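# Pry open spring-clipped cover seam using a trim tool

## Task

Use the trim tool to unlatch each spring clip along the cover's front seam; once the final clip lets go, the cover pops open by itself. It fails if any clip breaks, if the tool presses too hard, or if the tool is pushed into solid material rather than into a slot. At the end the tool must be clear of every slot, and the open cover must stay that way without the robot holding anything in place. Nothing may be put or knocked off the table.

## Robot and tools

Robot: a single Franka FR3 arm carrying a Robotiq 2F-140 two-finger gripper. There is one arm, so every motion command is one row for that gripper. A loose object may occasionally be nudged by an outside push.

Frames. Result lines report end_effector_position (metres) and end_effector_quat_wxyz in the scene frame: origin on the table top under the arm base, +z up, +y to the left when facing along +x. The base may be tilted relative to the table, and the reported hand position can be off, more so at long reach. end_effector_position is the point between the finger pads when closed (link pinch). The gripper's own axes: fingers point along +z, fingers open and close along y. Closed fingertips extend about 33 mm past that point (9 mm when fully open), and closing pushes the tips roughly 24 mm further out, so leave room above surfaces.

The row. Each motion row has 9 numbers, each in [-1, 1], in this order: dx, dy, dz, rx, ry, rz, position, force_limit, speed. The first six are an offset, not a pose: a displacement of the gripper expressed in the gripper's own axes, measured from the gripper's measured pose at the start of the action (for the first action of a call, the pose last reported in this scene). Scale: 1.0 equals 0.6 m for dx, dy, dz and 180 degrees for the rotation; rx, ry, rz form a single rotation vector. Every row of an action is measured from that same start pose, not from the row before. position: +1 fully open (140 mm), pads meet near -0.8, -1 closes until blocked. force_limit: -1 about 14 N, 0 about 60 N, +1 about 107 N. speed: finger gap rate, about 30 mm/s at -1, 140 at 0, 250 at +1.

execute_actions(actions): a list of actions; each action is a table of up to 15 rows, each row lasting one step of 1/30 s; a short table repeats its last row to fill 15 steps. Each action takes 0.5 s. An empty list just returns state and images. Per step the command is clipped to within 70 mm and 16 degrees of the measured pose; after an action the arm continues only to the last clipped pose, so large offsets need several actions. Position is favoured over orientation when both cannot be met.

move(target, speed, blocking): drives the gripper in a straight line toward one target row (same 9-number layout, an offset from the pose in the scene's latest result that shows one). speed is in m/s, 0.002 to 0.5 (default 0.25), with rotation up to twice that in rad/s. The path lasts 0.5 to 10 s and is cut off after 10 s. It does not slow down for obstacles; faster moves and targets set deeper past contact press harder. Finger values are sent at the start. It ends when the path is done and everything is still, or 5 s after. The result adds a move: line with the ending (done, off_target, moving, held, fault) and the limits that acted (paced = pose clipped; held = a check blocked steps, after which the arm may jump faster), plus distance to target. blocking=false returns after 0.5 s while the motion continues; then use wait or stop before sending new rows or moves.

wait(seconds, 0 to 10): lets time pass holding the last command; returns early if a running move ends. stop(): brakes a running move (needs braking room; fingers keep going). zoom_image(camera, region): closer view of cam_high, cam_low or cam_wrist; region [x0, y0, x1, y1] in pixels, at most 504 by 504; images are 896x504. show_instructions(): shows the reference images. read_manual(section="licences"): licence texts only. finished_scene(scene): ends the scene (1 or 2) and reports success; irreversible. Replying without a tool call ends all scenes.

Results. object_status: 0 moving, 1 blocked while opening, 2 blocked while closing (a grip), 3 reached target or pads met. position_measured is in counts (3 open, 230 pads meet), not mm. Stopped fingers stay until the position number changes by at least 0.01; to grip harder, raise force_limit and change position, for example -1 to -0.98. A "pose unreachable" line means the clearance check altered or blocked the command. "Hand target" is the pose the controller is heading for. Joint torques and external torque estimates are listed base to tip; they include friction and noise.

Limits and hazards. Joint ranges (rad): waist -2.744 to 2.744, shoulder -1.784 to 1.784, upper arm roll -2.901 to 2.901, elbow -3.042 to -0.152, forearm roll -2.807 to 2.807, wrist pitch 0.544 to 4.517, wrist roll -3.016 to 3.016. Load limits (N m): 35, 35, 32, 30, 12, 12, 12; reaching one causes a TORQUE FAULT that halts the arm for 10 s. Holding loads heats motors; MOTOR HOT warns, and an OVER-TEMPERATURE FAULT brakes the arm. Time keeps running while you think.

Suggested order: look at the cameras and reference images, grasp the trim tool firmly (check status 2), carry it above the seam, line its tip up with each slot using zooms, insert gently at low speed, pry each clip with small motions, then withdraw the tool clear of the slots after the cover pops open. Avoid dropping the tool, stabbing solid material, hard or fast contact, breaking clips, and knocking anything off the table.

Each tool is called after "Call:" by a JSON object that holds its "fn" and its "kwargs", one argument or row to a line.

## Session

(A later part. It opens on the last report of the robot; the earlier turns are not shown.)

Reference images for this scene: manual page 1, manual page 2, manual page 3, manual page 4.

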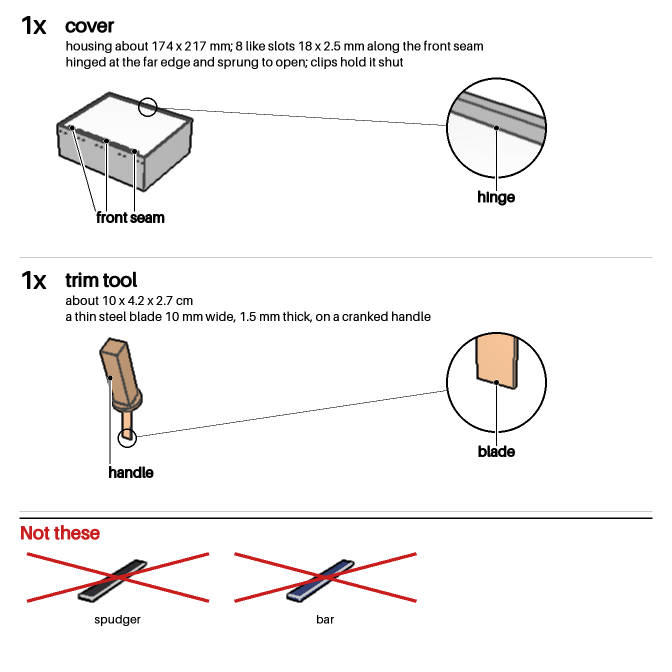

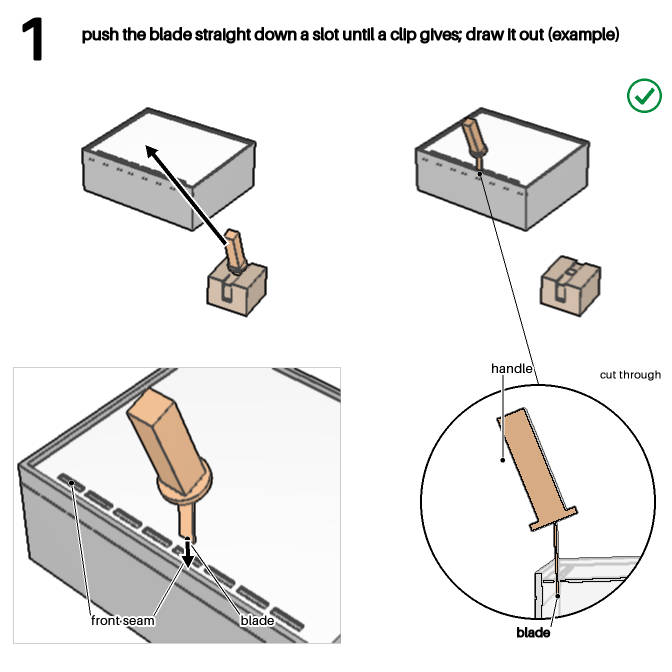

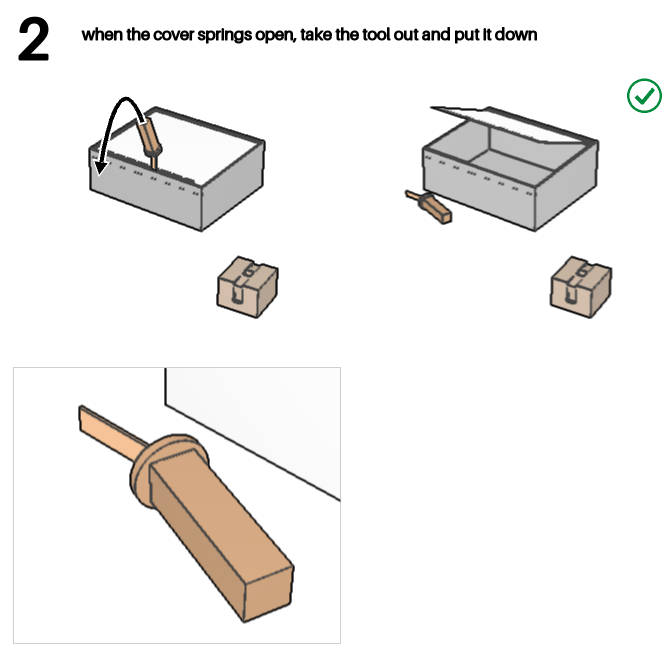

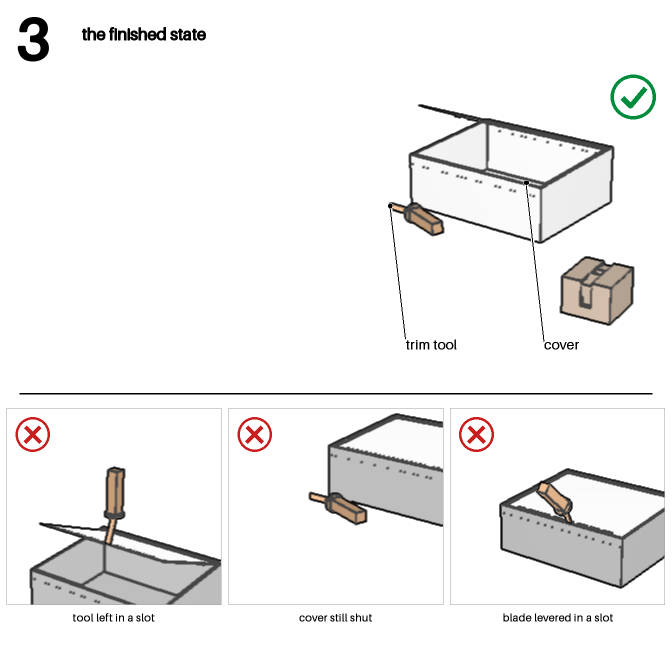

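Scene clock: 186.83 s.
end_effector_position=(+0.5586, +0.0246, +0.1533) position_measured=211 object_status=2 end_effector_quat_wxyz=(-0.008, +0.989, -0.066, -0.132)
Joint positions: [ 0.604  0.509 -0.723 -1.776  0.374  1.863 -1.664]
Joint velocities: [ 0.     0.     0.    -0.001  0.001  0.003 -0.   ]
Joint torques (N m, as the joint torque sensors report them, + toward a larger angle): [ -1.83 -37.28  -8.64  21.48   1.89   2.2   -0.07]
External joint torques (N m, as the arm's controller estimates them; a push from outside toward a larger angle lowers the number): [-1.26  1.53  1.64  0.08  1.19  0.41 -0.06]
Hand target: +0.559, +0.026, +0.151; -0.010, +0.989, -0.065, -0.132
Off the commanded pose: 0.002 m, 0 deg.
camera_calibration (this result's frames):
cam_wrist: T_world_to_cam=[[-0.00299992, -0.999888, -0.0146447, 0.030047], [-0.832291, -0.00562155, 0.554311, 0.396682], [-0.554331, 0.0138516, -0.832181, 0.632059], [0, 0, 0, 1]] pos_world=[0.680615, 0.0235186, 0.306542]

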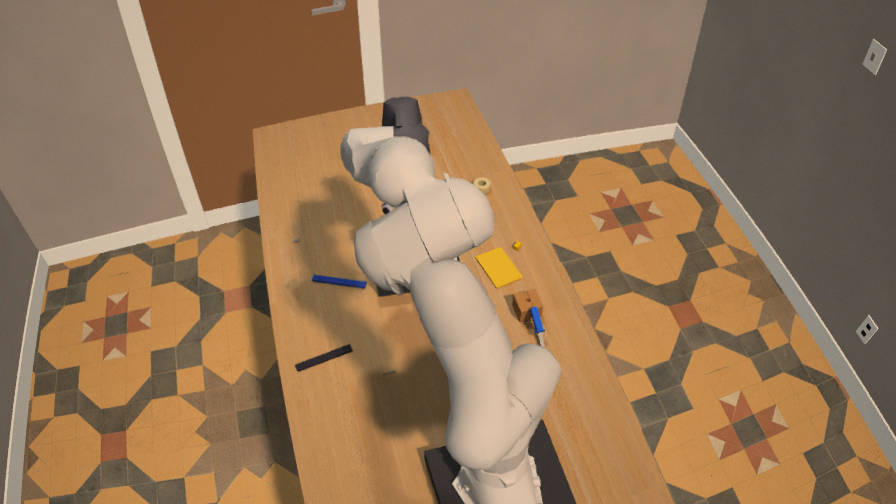

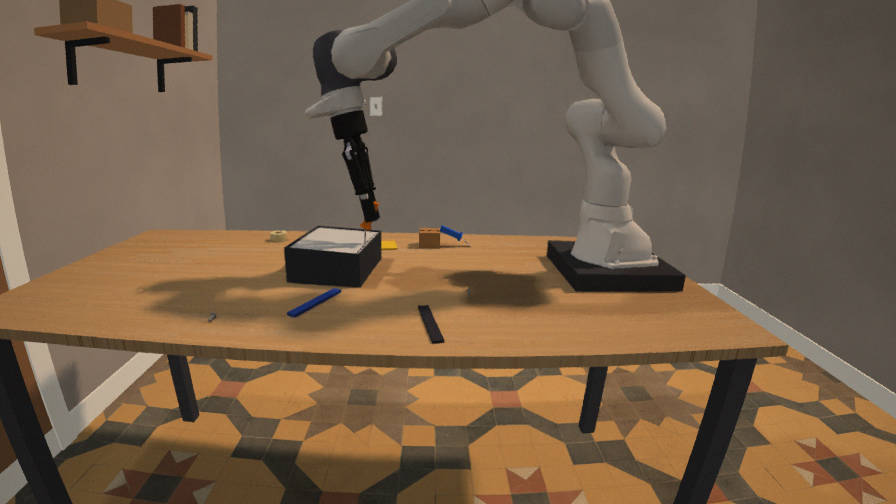

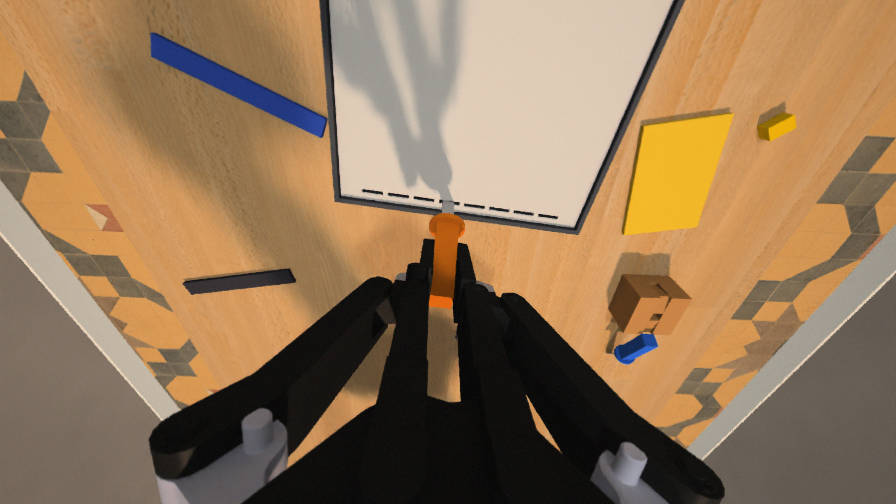

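Call:
{"fn": "execute_actions", "kwargs": {
  "actions": [
    [[0.0014,-0.002,0.004,0.0008,0.0004,0,-1,0.6,-0.6],[0.0017,-0.002,0.005,0.0009,0.0004,0,-1,0.6,-0.6],[0.002,-0.002,0.006,0.001,0.0005,0,-1,0.6,-0.6],[0.0023,-0.002,0.007,0.001,0.0005,0,-1,0.6,-0.6],[0.0026,-0.0018,0.008,0.001,0.0006,0,-1,0.6,-0.6],[0.0029,-0.0018,0.009,0.001,0.0006,0,-1,0.6,-0.6],[0.0032,-0.0016,0.010,0.001,0.0006,0,-1,0.6,-0.6],[0.0035,-0.0016,0.011,0.001,0.0006,0,-1,0.6,-0.6],[0.0038,-0.0015,0.012,0.001,0.0006,0,-1,0.6,-0.6],[0.0041,-0.0015,0.013,0.001,0.0006,0,-1,0.6,-0.6],[0.0044,-0.0015,0.014,0.001,0.0006,0,-1,0.6,-0.6],[0.0046,-0.0015,0.0147,0.001,0.0006,0,-1,0.6,-0.6]]
  ]
}}

Call:
{"fn": "wait", "kwargs": {
  "seconds": 0
}}

Scene clock: 191.40 s.
end_effector_position=(+0.5581, +0.0247, +0.1463) position_measured=211 object_status=2 end_effector_quat_wxyz=(-0.008, +0.989, -0.067, -0.133)
Joint positions: [ 0.603  0.518 -0.719 -1.783  0.381  1.876 -1.664]
Joint velocities: [-0.002  0.006  0.005 -0.005  0.008  0.014 -0.002]
Joint torques (N m, as the joint torque sensors report them, + toward a larger angle): [ -2.34 -37.76  -9.44  21.6    1.86   2.25  -0.24]
External joint torques (N m, as the arm's controller estimates them; a push from outside toward a larger angle lowers the number): [-1.89  1.73  1.   -0.04  1.14  0.42 -0.23]
Hand target: +0.559, +0.025, +0.144; -0.010, +0.989, -0.066, -0.131
Off the commanded pose: 0.003 m, 0 deg.
camera_calibration (this result's frames):
cam_wrist: T_world_to_cam=[[-0.00657035, -0.999889, -0.0133467, 0.0318422], [-0.831809, -0.00194314, 0.555059, 0.399666], [-0.555023, 0.0147488, -0.831704, 0.62617], [0, 0, 0, 1]] pos_world=[0.680194, 0.02338, 0.299375]

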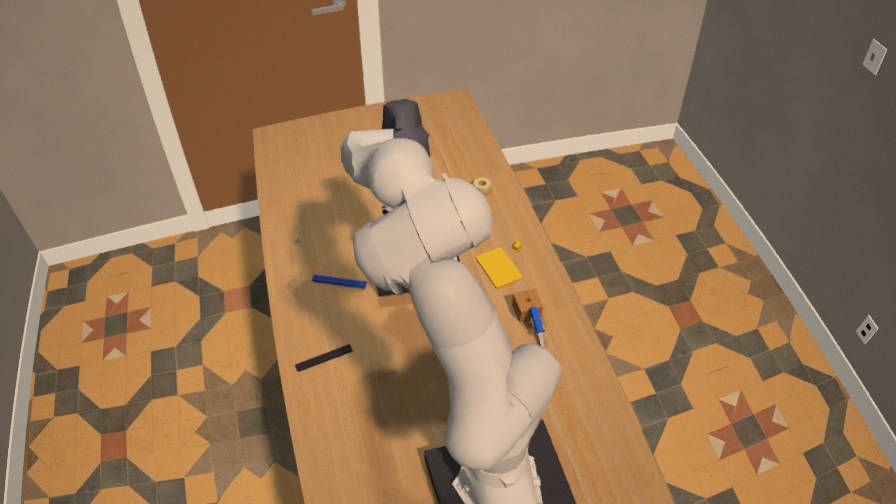

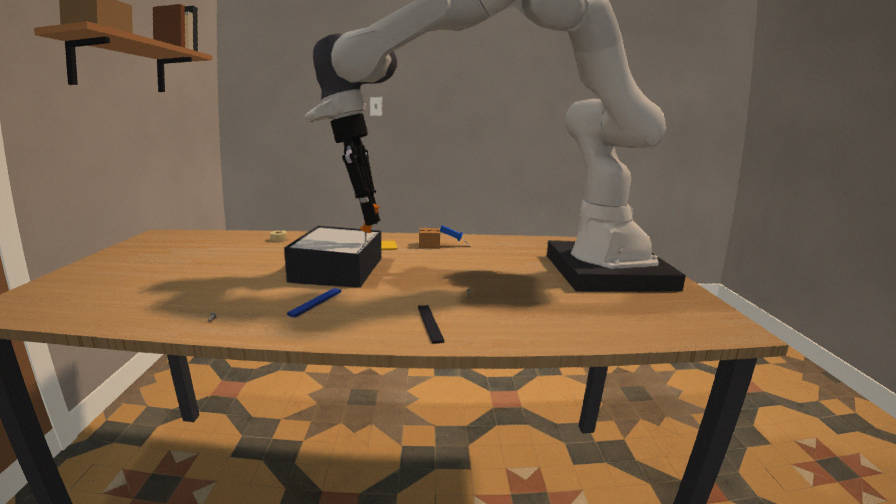

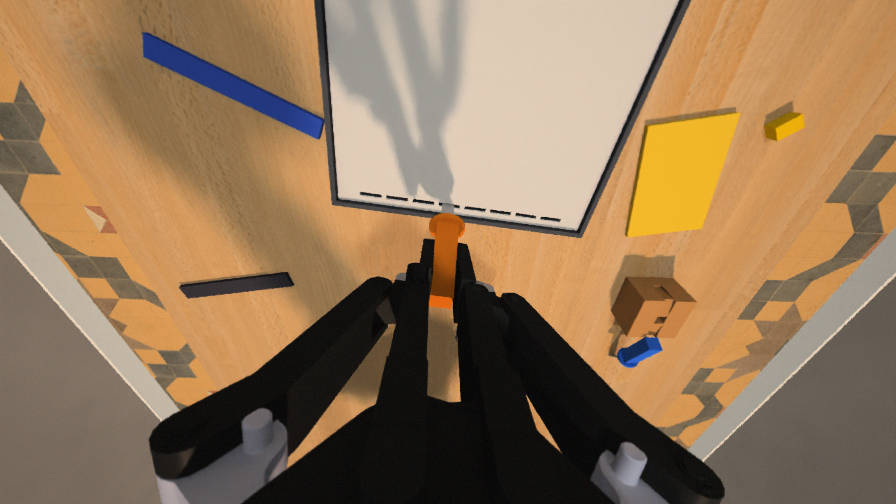

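Scene clock: 191.40 s.
end_effector_position=(+0.5581, +0.0247, +0.1463) position_measured=211 object_status=2 end_effector_quat_wxyz=(-0.008, +0.989, -0.067, -0.133)
Joint positions: [ 0.603  0.518 -0.719 -1.783  0.381  1.876 -1.664]
Joint velocities: [-0.002  0.006  0.005 -0.005  0.008  0.014 -0.002]
Joint torques (N m, as the joint torque sensors report them, + toward a larger angle): [ -2.34 -37.76  -9.44  21.6    1.86   2.25  -0.24]
External joint torques (N m, as the arm's controller estimates them; a push from outside toward a larger angle lowers the number): [-1.89  1.73  1.   -0.04  1.14  0.42 -0.23]
Hand target: +0.559, +0.025, +0.144; -0.010, +0.989, -0.066, -0.131
Off the commanded pose: 0.003 m, 0 deg.
camera_calibration (this result's frames):
cam_wrist: T_world_to_cam=[[-0.00657035, -0.999889, -0.0133467, 0.0318422], [-0.831809, -0.00194314, 0.555059, 0.399666], [-0.555023, 0.0147488, -0.831704, 0.62617], [0, 0, 0, 1]] pos_world=[0.680194, 0.02338, 0.299375]

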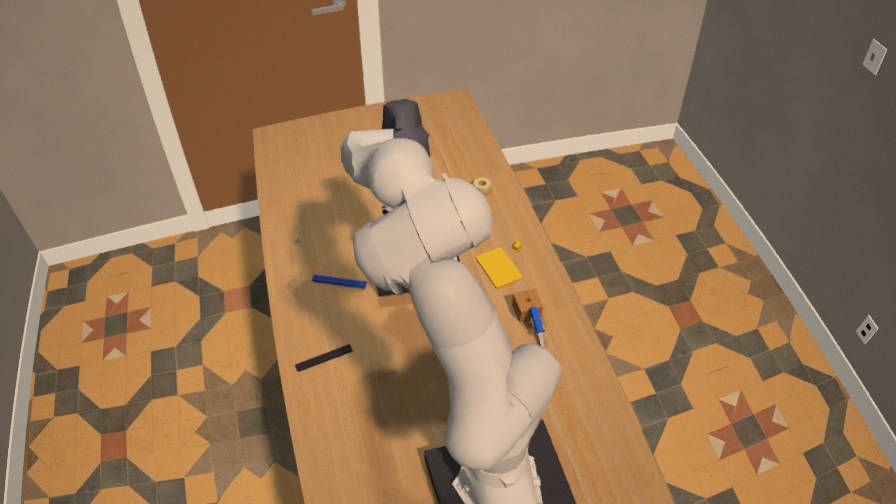

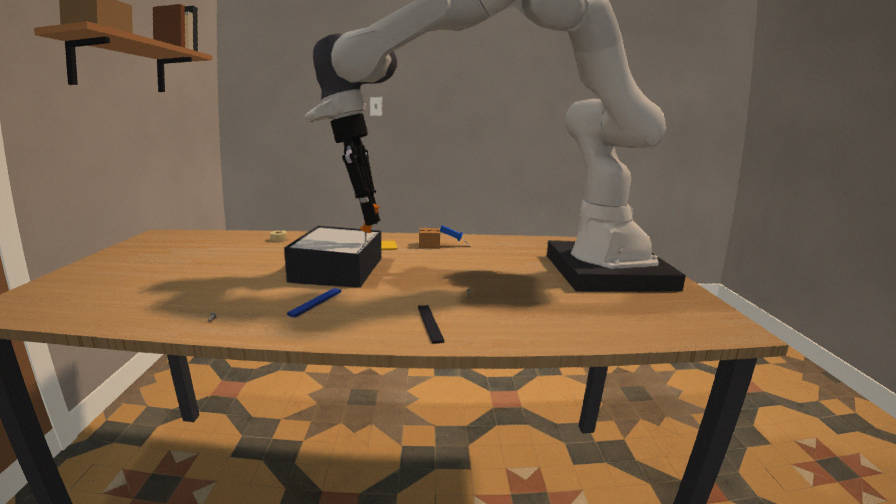

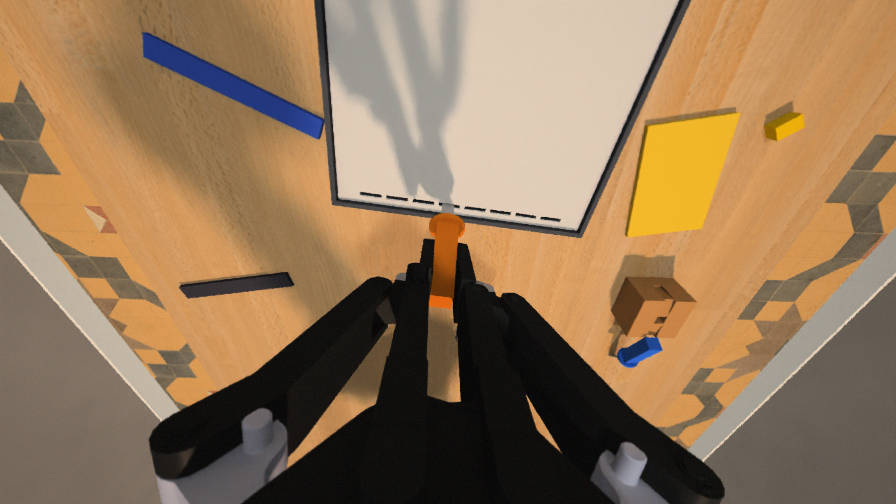

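Free: dummy. Retract and go to slot 5.

Call:
{"fn": "move", "kwargs": {
  "target": [-0.007,0.002,-0.024,-0.001,-0.001,0,-1,0.6,-0.6],
  "speed": 0.035
}}

Call:
{"fn": "move", "kwargs": {
  "target": [0.003,0.0425,-0.001,-0.001,0.0015,-0.003,-1,0.6,-0.6],
  "speed": 0.045
}}

Call:
{"fn": "zoom_image", "kwargs": {
  "camera": "cam_wrist",
  "region": [425, 185, 475, 220]
}}

Scene clock: 194.20 s.
end_effector_position=(+0.5587, +0.0244, +0.1593) position_measured=211 object_status=2 end_effector_quat_wxyz=(-0.009, +0.989, -0.065, -0.133)
Joint positions: [ 0.605  0.503 -0.727 -1.769  0.369  1.849 -1.662]
Joint velocities: [ 0.002  0.001 -0.001 -0.001 -0.003 -0.012  0.001]
Joint torques (N m, as the joint torque sensors report them, + toward a larger angle): [  0.27 -40.02 -12.    23.18  -0.17   1.15   0.47]
External joint torques (N m, as the arm's controller estimates them; a push from outside toward a larger angle lowers the number): [ 0.95 -1.45 -1.76  1.77 -0.87 -0.63  0.47]
Hand target: +0.558, +0.024, +0.161; -0.007, +0.989, -0.067, -0.134
Off the commanded pose: 0.002 m, 0 deg.
move: done
camera_calibration (this result's frames):
cam_wrist: T_world_to_cam=[[-0.00188538, -0.999884, -0.0151114, 0.0294196], [-0.831645, -0.00682369, 0.555266, 0.392933], [-0.555305, 0.0136142, -0.831535, 0.637553], [0, 0, 0, 1]] pos_world=[0.680872, 0.0234177, 0.31241]

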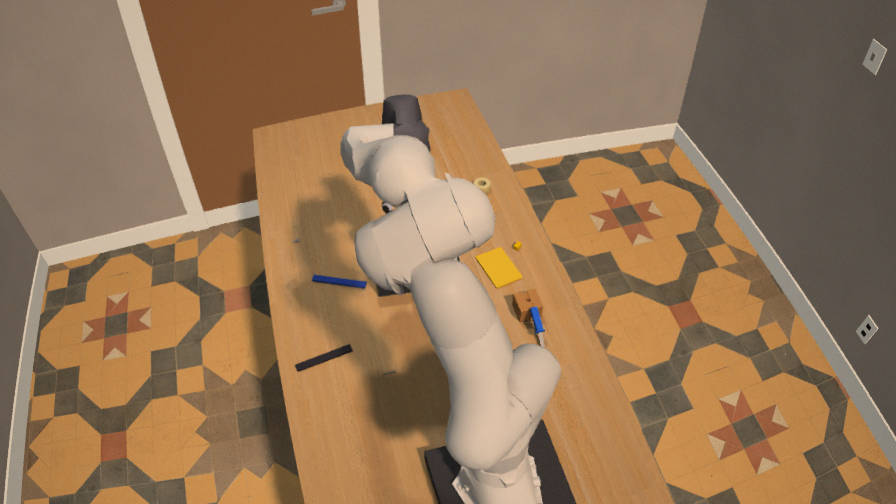

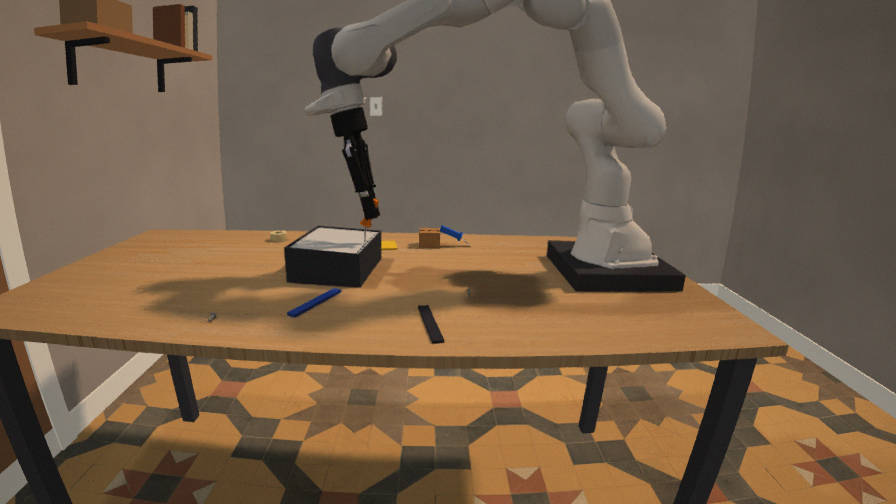

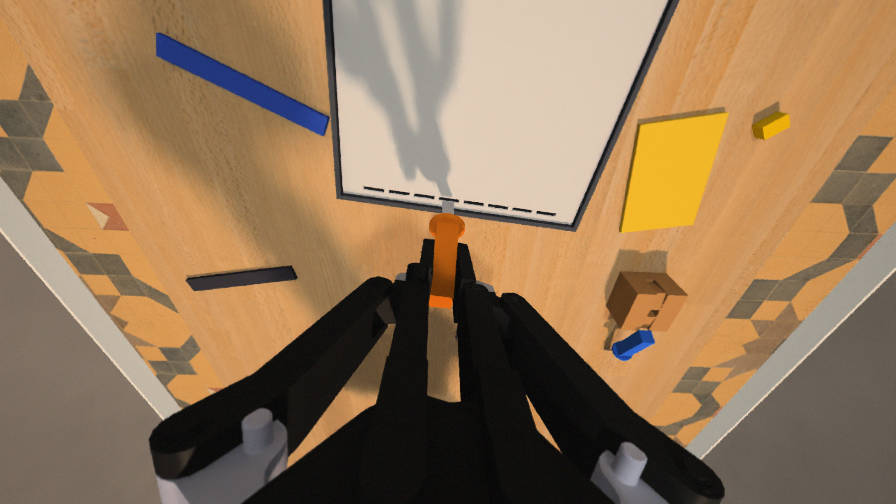

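Scene clock: 195.10 s.
end_effector_position=(+0.5564, +0.0020, +0.1585) position_measured=211 object_status=2 end_effector_quat_wxyz=(-0.008, +0.989, -0.066, -0.133)
Joint positions: [ 0.578  0.5   -0.733 -1.78   0.361  1.855 -1.694]
Joint velocities: [ 0.001 -0.001  0.    -0.002 -0.001  0.002 -0.022]
Joint torques (N m, as the joint torque sensors report them, + toward a larger angle): [ -1.86 -39.97 -10.92  21.66  -0.32   2.09  -0.32]
External joint torques (N m, as the arm's controller estimates them; a push from outside toward a larger angle lowers the number): [-1.31 -1.62 -0.71  0.25 -1.02  0.32 -0.31]
Hand target: +0.557, -0.001, +0.160; -0.008, +0.990, -0.060, -0.131
Off the commanded pose: 0.003 m, 1 deg.
move: done
camera_calibration (this result's frames):
cam_wrist: T_world_to_cam=[[-0.00335903, -0.999885, -0.0147852, 0.00771022], [-0.831431, -0.00542251, 0.555602, 0.391185], [-0.555618, 0.0141591, -0.831317, 0.635981], [0, 0, 0, 1]] pos_world=[0.678632, 0.000825585, 0.311473]

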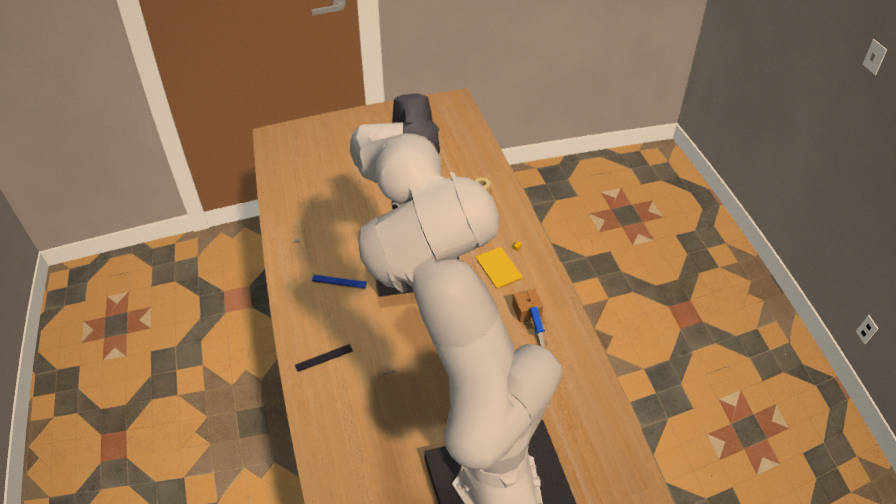

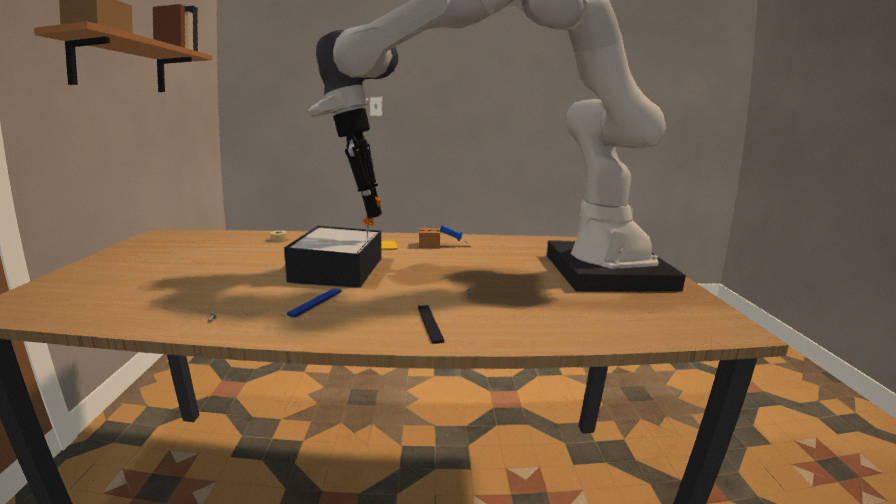

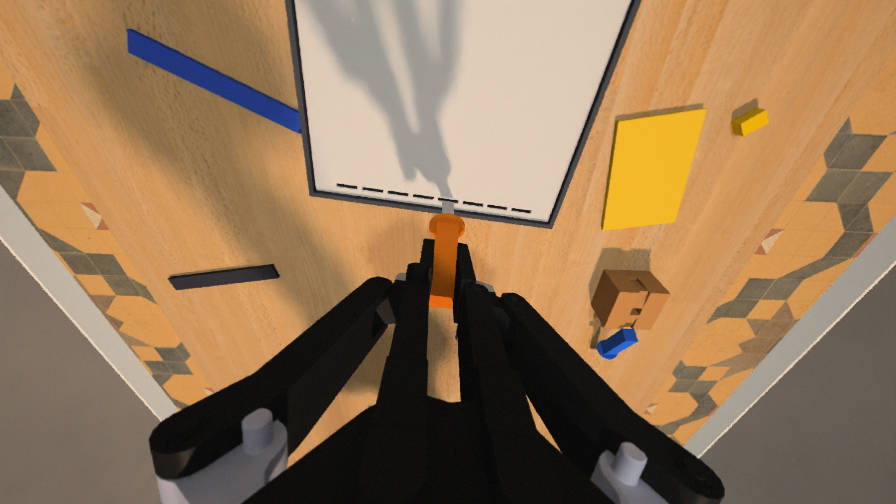

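Region (425, 185, 475, 220) of cam_wrist's 896x504 image, scaled by 10.080, with more detail than that image has; it fills the top 353 rows of this view, and the rest is white.

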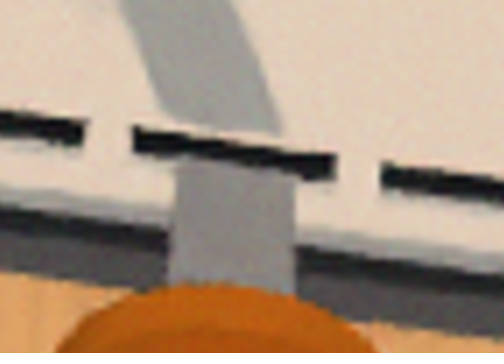

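Call:
{"fn": "execute_actions", "kwargs": {
  "actions": [
    [[0.0007,-0.001,0.002,0.0003,0.0002,0.0005,-1,0.6,-0.6],[0.0013,-0.002,0.0035,0.0006,0.0003,0.001,-1,0.6,-0.6],[0.0019,-0.0025,0.005,0.0009,0.0005,0.0015,-1,0.6,-0.6],[0.0024,-0.003,0.0068,0.0012,0.0006,0.0015,-1,0.6,-0.6]]
  ]
}}

Call:
{"fn": "zoom_image", "kwargs": {
  "camera": "cam_wrist",
  "region": [425, 185, 475, 220]
}}

Scene clock: 197.53 s.
end_effector_position=(+0.5563, +0.0020, +0.1559) position_measured=211 object_status=2 end_effector_quat_wxyz=(-0.009, +0.989, -0.065, -0.133)
Joint positions: [ 0.578  0.503 -0.733 -1.783  0.365  1.86  -1.698]
Joint velocities: [ 0.     0.    -0.001 -0.     0.002  0.002  0.001]
Joint torques (N m, as the joint torque sensors report them, + toward a larger angle): [ -0.29 -36.98  -9.59  21.69   1.8    2.26   0.42]
External joint torques (N m, as the arm's controller estimates them; a push from outside toward a larger angle lowers the number): [0.14 1.44 0.59 0.23 1.1  0.48 0.43]
Hand target: +0.557, +0.004, +0.154; -0.010, +0.989, -0.068, -0.132
Off the commanded pose: 0.003 m, 0 deg.
camera_calibration (this result's frames):
cam_wrist: T_world_to_cam=[[-0.0023502, -0.999859, -0.0166379, 0.00742163], [-0.831686, -0.00728373, 0.555198, 0.392713], [-0.555241, 0.0151423, -0.831552, 0.633577], [0, 0, 0, 1]] pos_world=[0.67842, 0.000687158, 0.308942]

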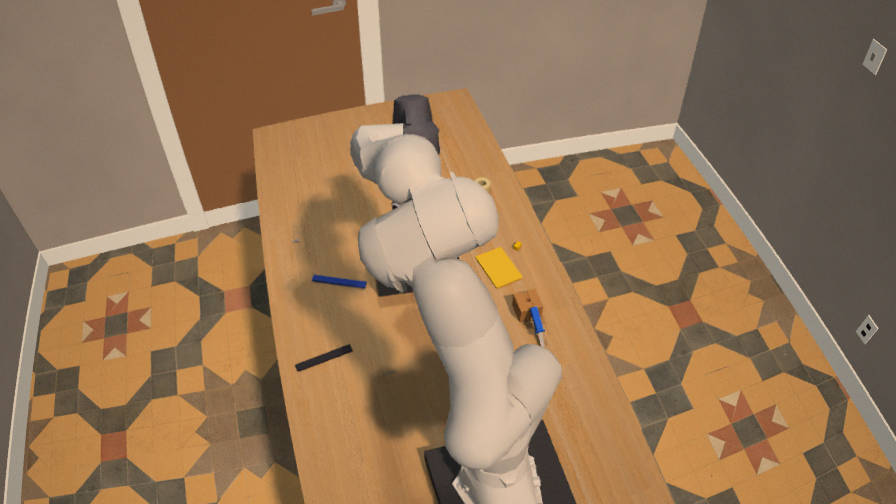

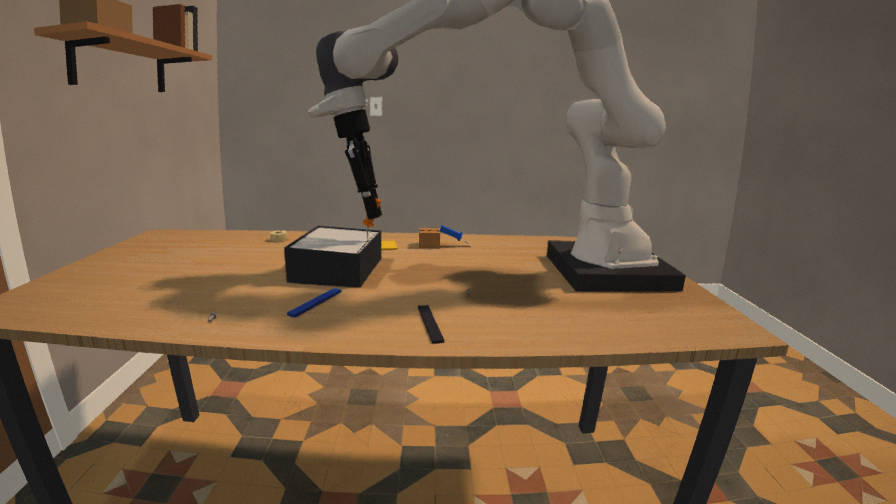

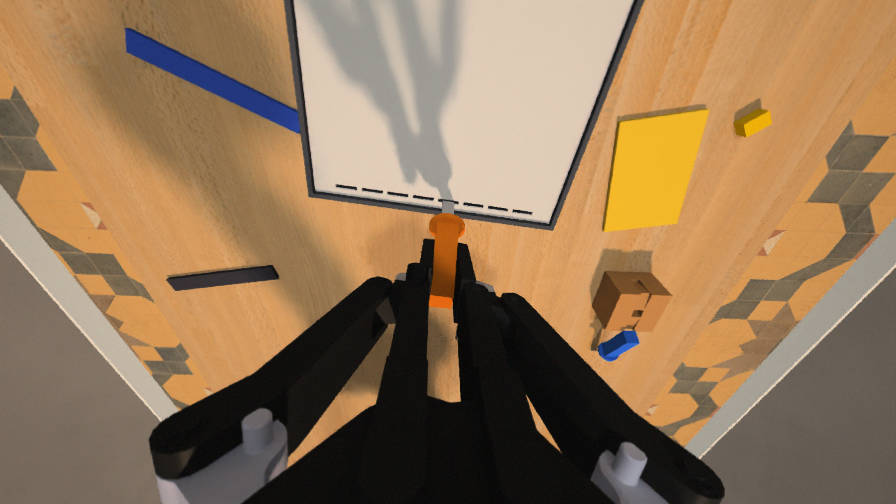

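Region (425, 185, 475, 220) of cam_wrist's 896x504 image, scaled by 10.080, with more detail than that image has; it fills the top 353 rows of this view, and the rest is white.

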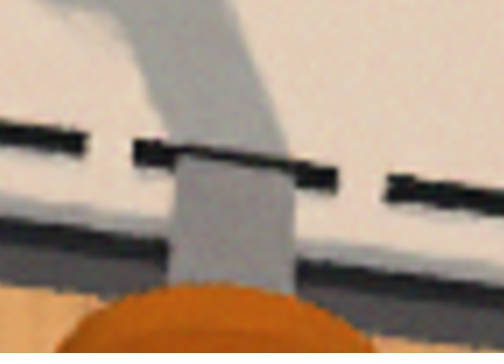

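Call:
{"fn": "execute_actions", "kwargs": {
  "actions": [
    [[0.0012,-0.002,0.0035,0.0008,0.0005,0,-1,0.6,-0.6],[0.0015,-0.0022,0.0042,0.0009,0.0005,0,-1,0.6,-0.6],[0.0017,-0.0025,0.005,0.001,0.0006,0,-1,0.6,-0.6],[0.0019,-0.0025,0.0056,0.001,0.0006,0,-1,0.6,-0.6],[0.0021,-0.0025,0.0063,0.001,0.0006,0,-1,0.6,-0.6],[0.0023,-0.0025,0.007,0.001,0.0006,0,-1,0.6,-0.6]]
  ]
}}

Scene clock: 201.57 s.
end_effector_position=(+0.5561, +0.0023, +0.1533) position_measured=211 object_status=2 end_effector_quat_wxyz=(-0.009, +0.989, -0.066, -0.133)
Joint positions: [ 0.578  0.505 -0.732 -1.787  0.367  1.866 -1.698]
Joint velocities: [0.001 0.    0.001 0.001 0.001 0.004 0.001]
Joint torques (N m, as the joint torque sensors report them, + toward a larger angle): [ -1.56 -36.97  -9.05  21.42   1.92   2.25  -0.04]
External joint torques (N m, as the arm's controller estimates them; a push from outside toward a larger angle lowers the number): [-1.1   1.45  1.19  0.01  1.23  0.46 -0.03]
Hand target: +0.557, +0.003, +0.151; -0.011, +0.989, -0.065, -0.132
Off the commanded pose: 0.002 m, 0 deg.
camera_calibration (this result's frames):
cam_wrist: T_world_to_cam=[[-0.00393673, -0.999856, -0.0164879, 0.00852769], [-0.831969, -0.00587293, 0.554791, 0.394158], [-0.554808, 0.0159015, -0.831826, 0.63116], [0, 0, 0, 1]] pos_world=[0.678134, 0.00080497, 0.306481]

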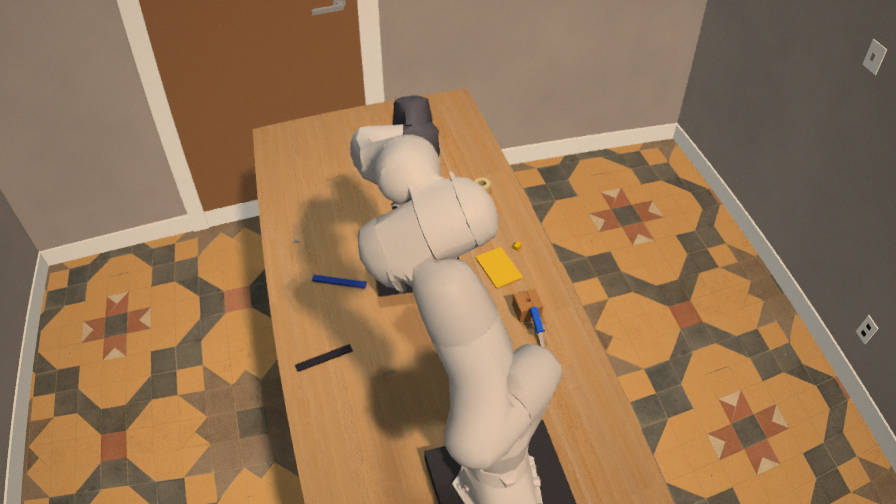

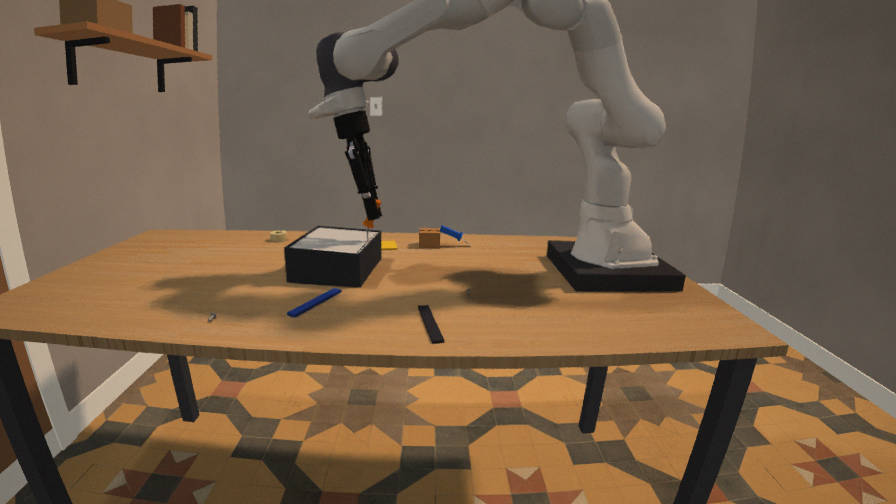

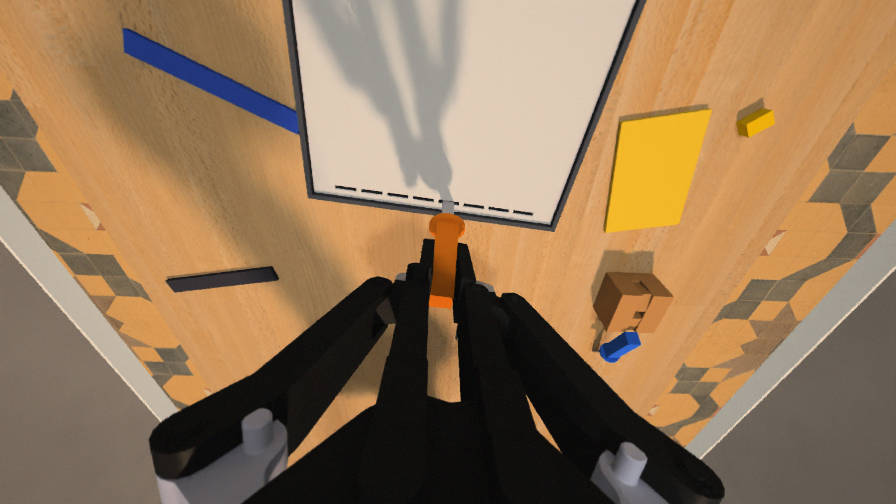

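Call:
{"fn": "execute_actions", "kwargs": {
  "actions": [
    [[0.0014,-0.002,0.004,0.0008,0.0004,0,-1,0.6,-0.6],[0.0017,-0.002,0.005,0.0009,0.0005,0,-1,0.6,-0.6],[0.002,-0.002,0.006,0.001,0.0006,0,-1,0.6,-0.6],[0.0024,-0.002,0.007,0.001,0.0006,0,-1,0.6,-0.6],[0.0027,-0.0018,0.008,0.001,0.0007,0,-1,0.6,-0.6],[0.003,-0.0018,0.009,0.001,0.0007,0,-1,0.6,-0.6],[0.0033,-0.0016,0.010,0.001,0.0007,0,-1,0.6,-0.6],[0.0036,-0.0016,0.011,0.001,0.0007,0,-1,0.6,-0.6],[0.0039,-0.0015,0.012,0.001,0.0007,0,-1,0.6,-0.6],[0.0042,-0.0015,0.013,0.001,0.0007,0,-1,0.6,-0.6],[0.0045,-0.0015,0.014,0.001,0.0007,0,-1,0.6,-0.6],[0.0047,-0.0015,0.0147,0.001,0.0007,0,-1,0.6,-0.6]]
  ]
}}

Scene clock: 207.93 s.
end_effector_position=(+0.5555, +0.0024, +0.1463) position_measured=211 object_status=2 end_effector_quat_wxyz=(-0.009, +0.989, -0.068, -0.133)
Joint positions: [ 0.577  0.514 -0.728 -1.794  0.374  1.879 -1.698]
Joint velocities: [-0.002  0.006  0.004 -0.004  0.007  0.014 -0.002]
Joint torques (N m, as the joint torque sensors report them, + toward a larger angle): [ -1.7  -36.59  -9.13  19.98   1.91   2.22  -0.18]
External joint torques (N m, as the arm's controller estimates them; a push from outside toward a larger angle lowers the number): [-1.3   2.61  1.32 -1.65  1.2   0.39 -0.17]
Hand target: +0.557, +0.003, +0.144; -0.011, +0.989, -0.066, -0.131
Off the commanded pose: 0.003 m, 0 deg.
camera_calibration (this result's frames):
cam_wrist: T_world_to_cam=[[-0.00751587, -0.999855, -0.0152932, 0.0103827], [-0.831559, -0.00224474, 0.555431, 0.397305], [-0.555385, 0.0168917, -0.831422, 0.625219], [0, 0, 0, 1]] pos_world=[0.677698, 0.000712053, 0.299303]

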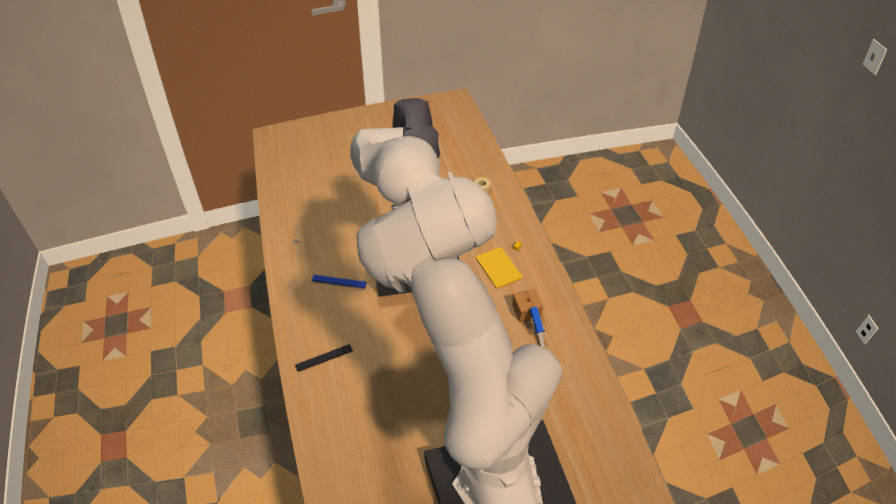

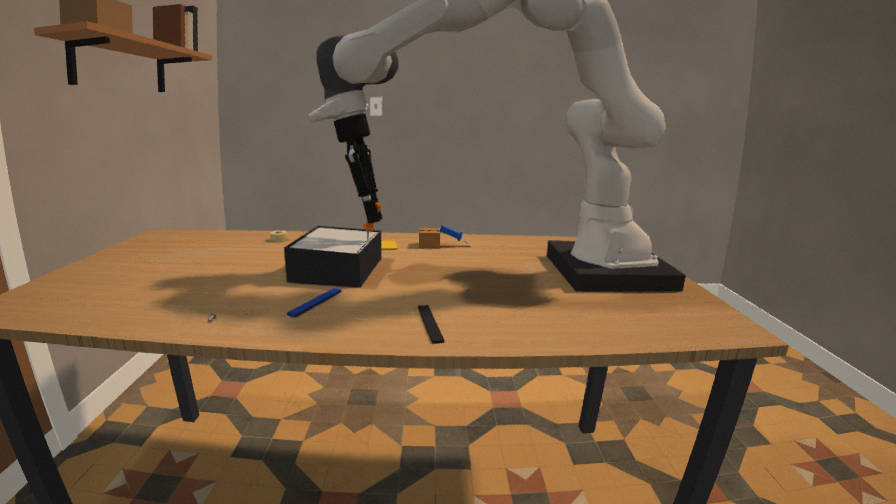

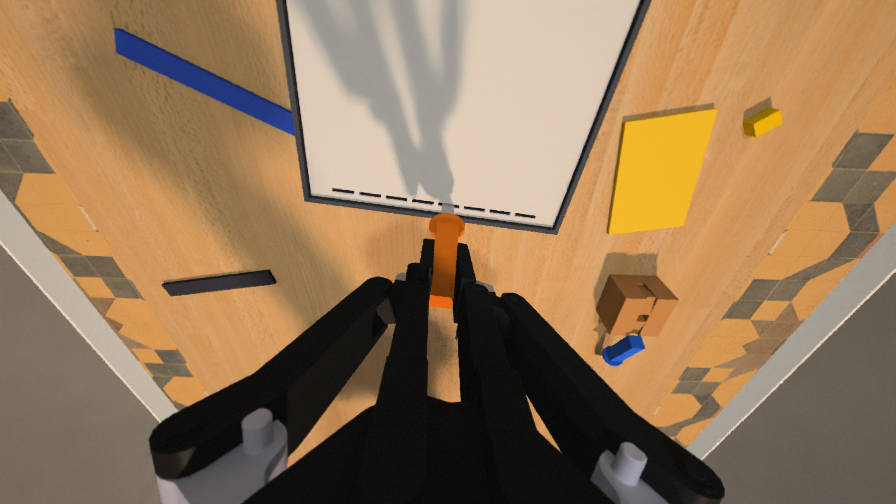

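Same motion as free; check the settled reading.

Call:
{"fn": "execute_actions", "kwargs": {
  "actions": []
}}

Scene clock: 209.40 s.
end_effector_position=(+0.5561, +0.0024, +0.1459) position_measured=211 object_status=2 end_effector_quat_wxyz=(-0.009, +0.989, -0.068, -0.132)
Joint positions: [ 0.576  0.514 -0.728 -1.794  0.375  1.882 -1.698]
Joint velocities: [ 0.    -0.001 -0.    -0.002 -0.    -0.     0.002]
Joint torques (N m, as the joint torque sensors report them, + toward a larger angle): [ -2.02 -37.36  -9.18  21.67   1.87   2.28  -0.19]
External joint torques (N m, as the arm's controller estimates them; a push from outside toward a larger angle lowers the number): [-1.5   1.27  1.23  0.44  1.18  0.5  -0.19]
Hand target: +0.557, +0.003, +0.144; -0.011, +0.989, -0.066, -0.131
Off the commanded pose: 0.002 m, 0 deg.
camera_calibration (this result's frames):
cam_wrist: T_world_to_cam=[[-0.00780896, -0.999851, -0.0153738, 0.0104887], [-0.832613, -0.00201325, 0.553851, 0.398809], [-0.5538, 0.0171254, -0.832474, 0.624547], [0, 0, 0, 1]] pos_world=[0.678009, 0.000594398, 0.2992]

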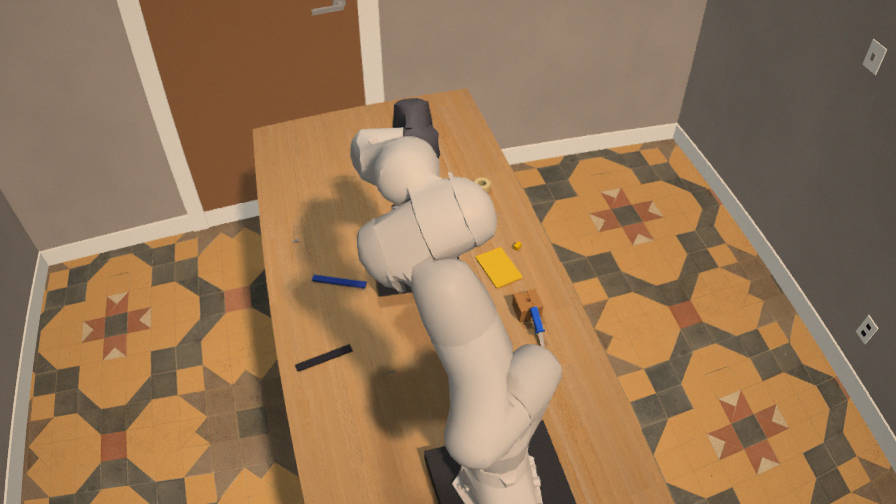

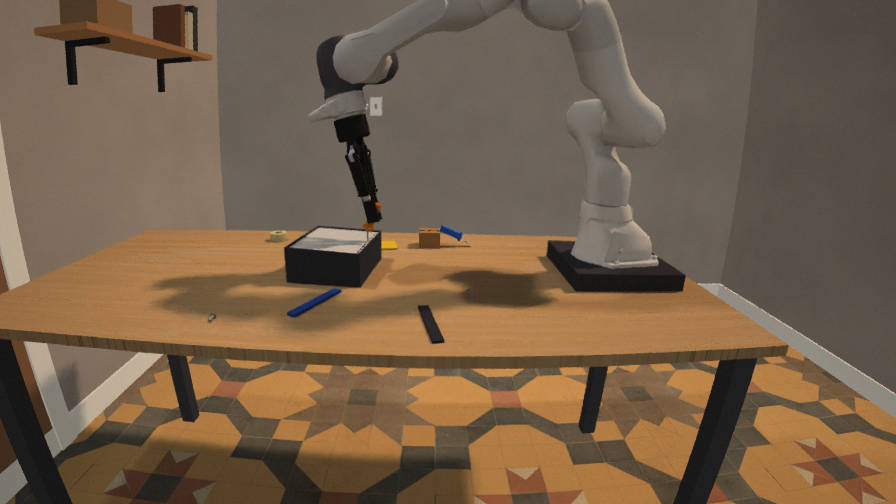

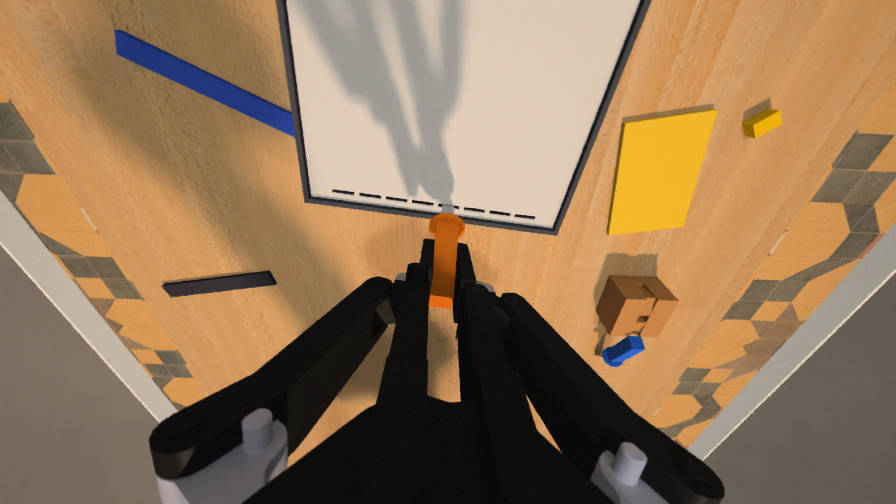

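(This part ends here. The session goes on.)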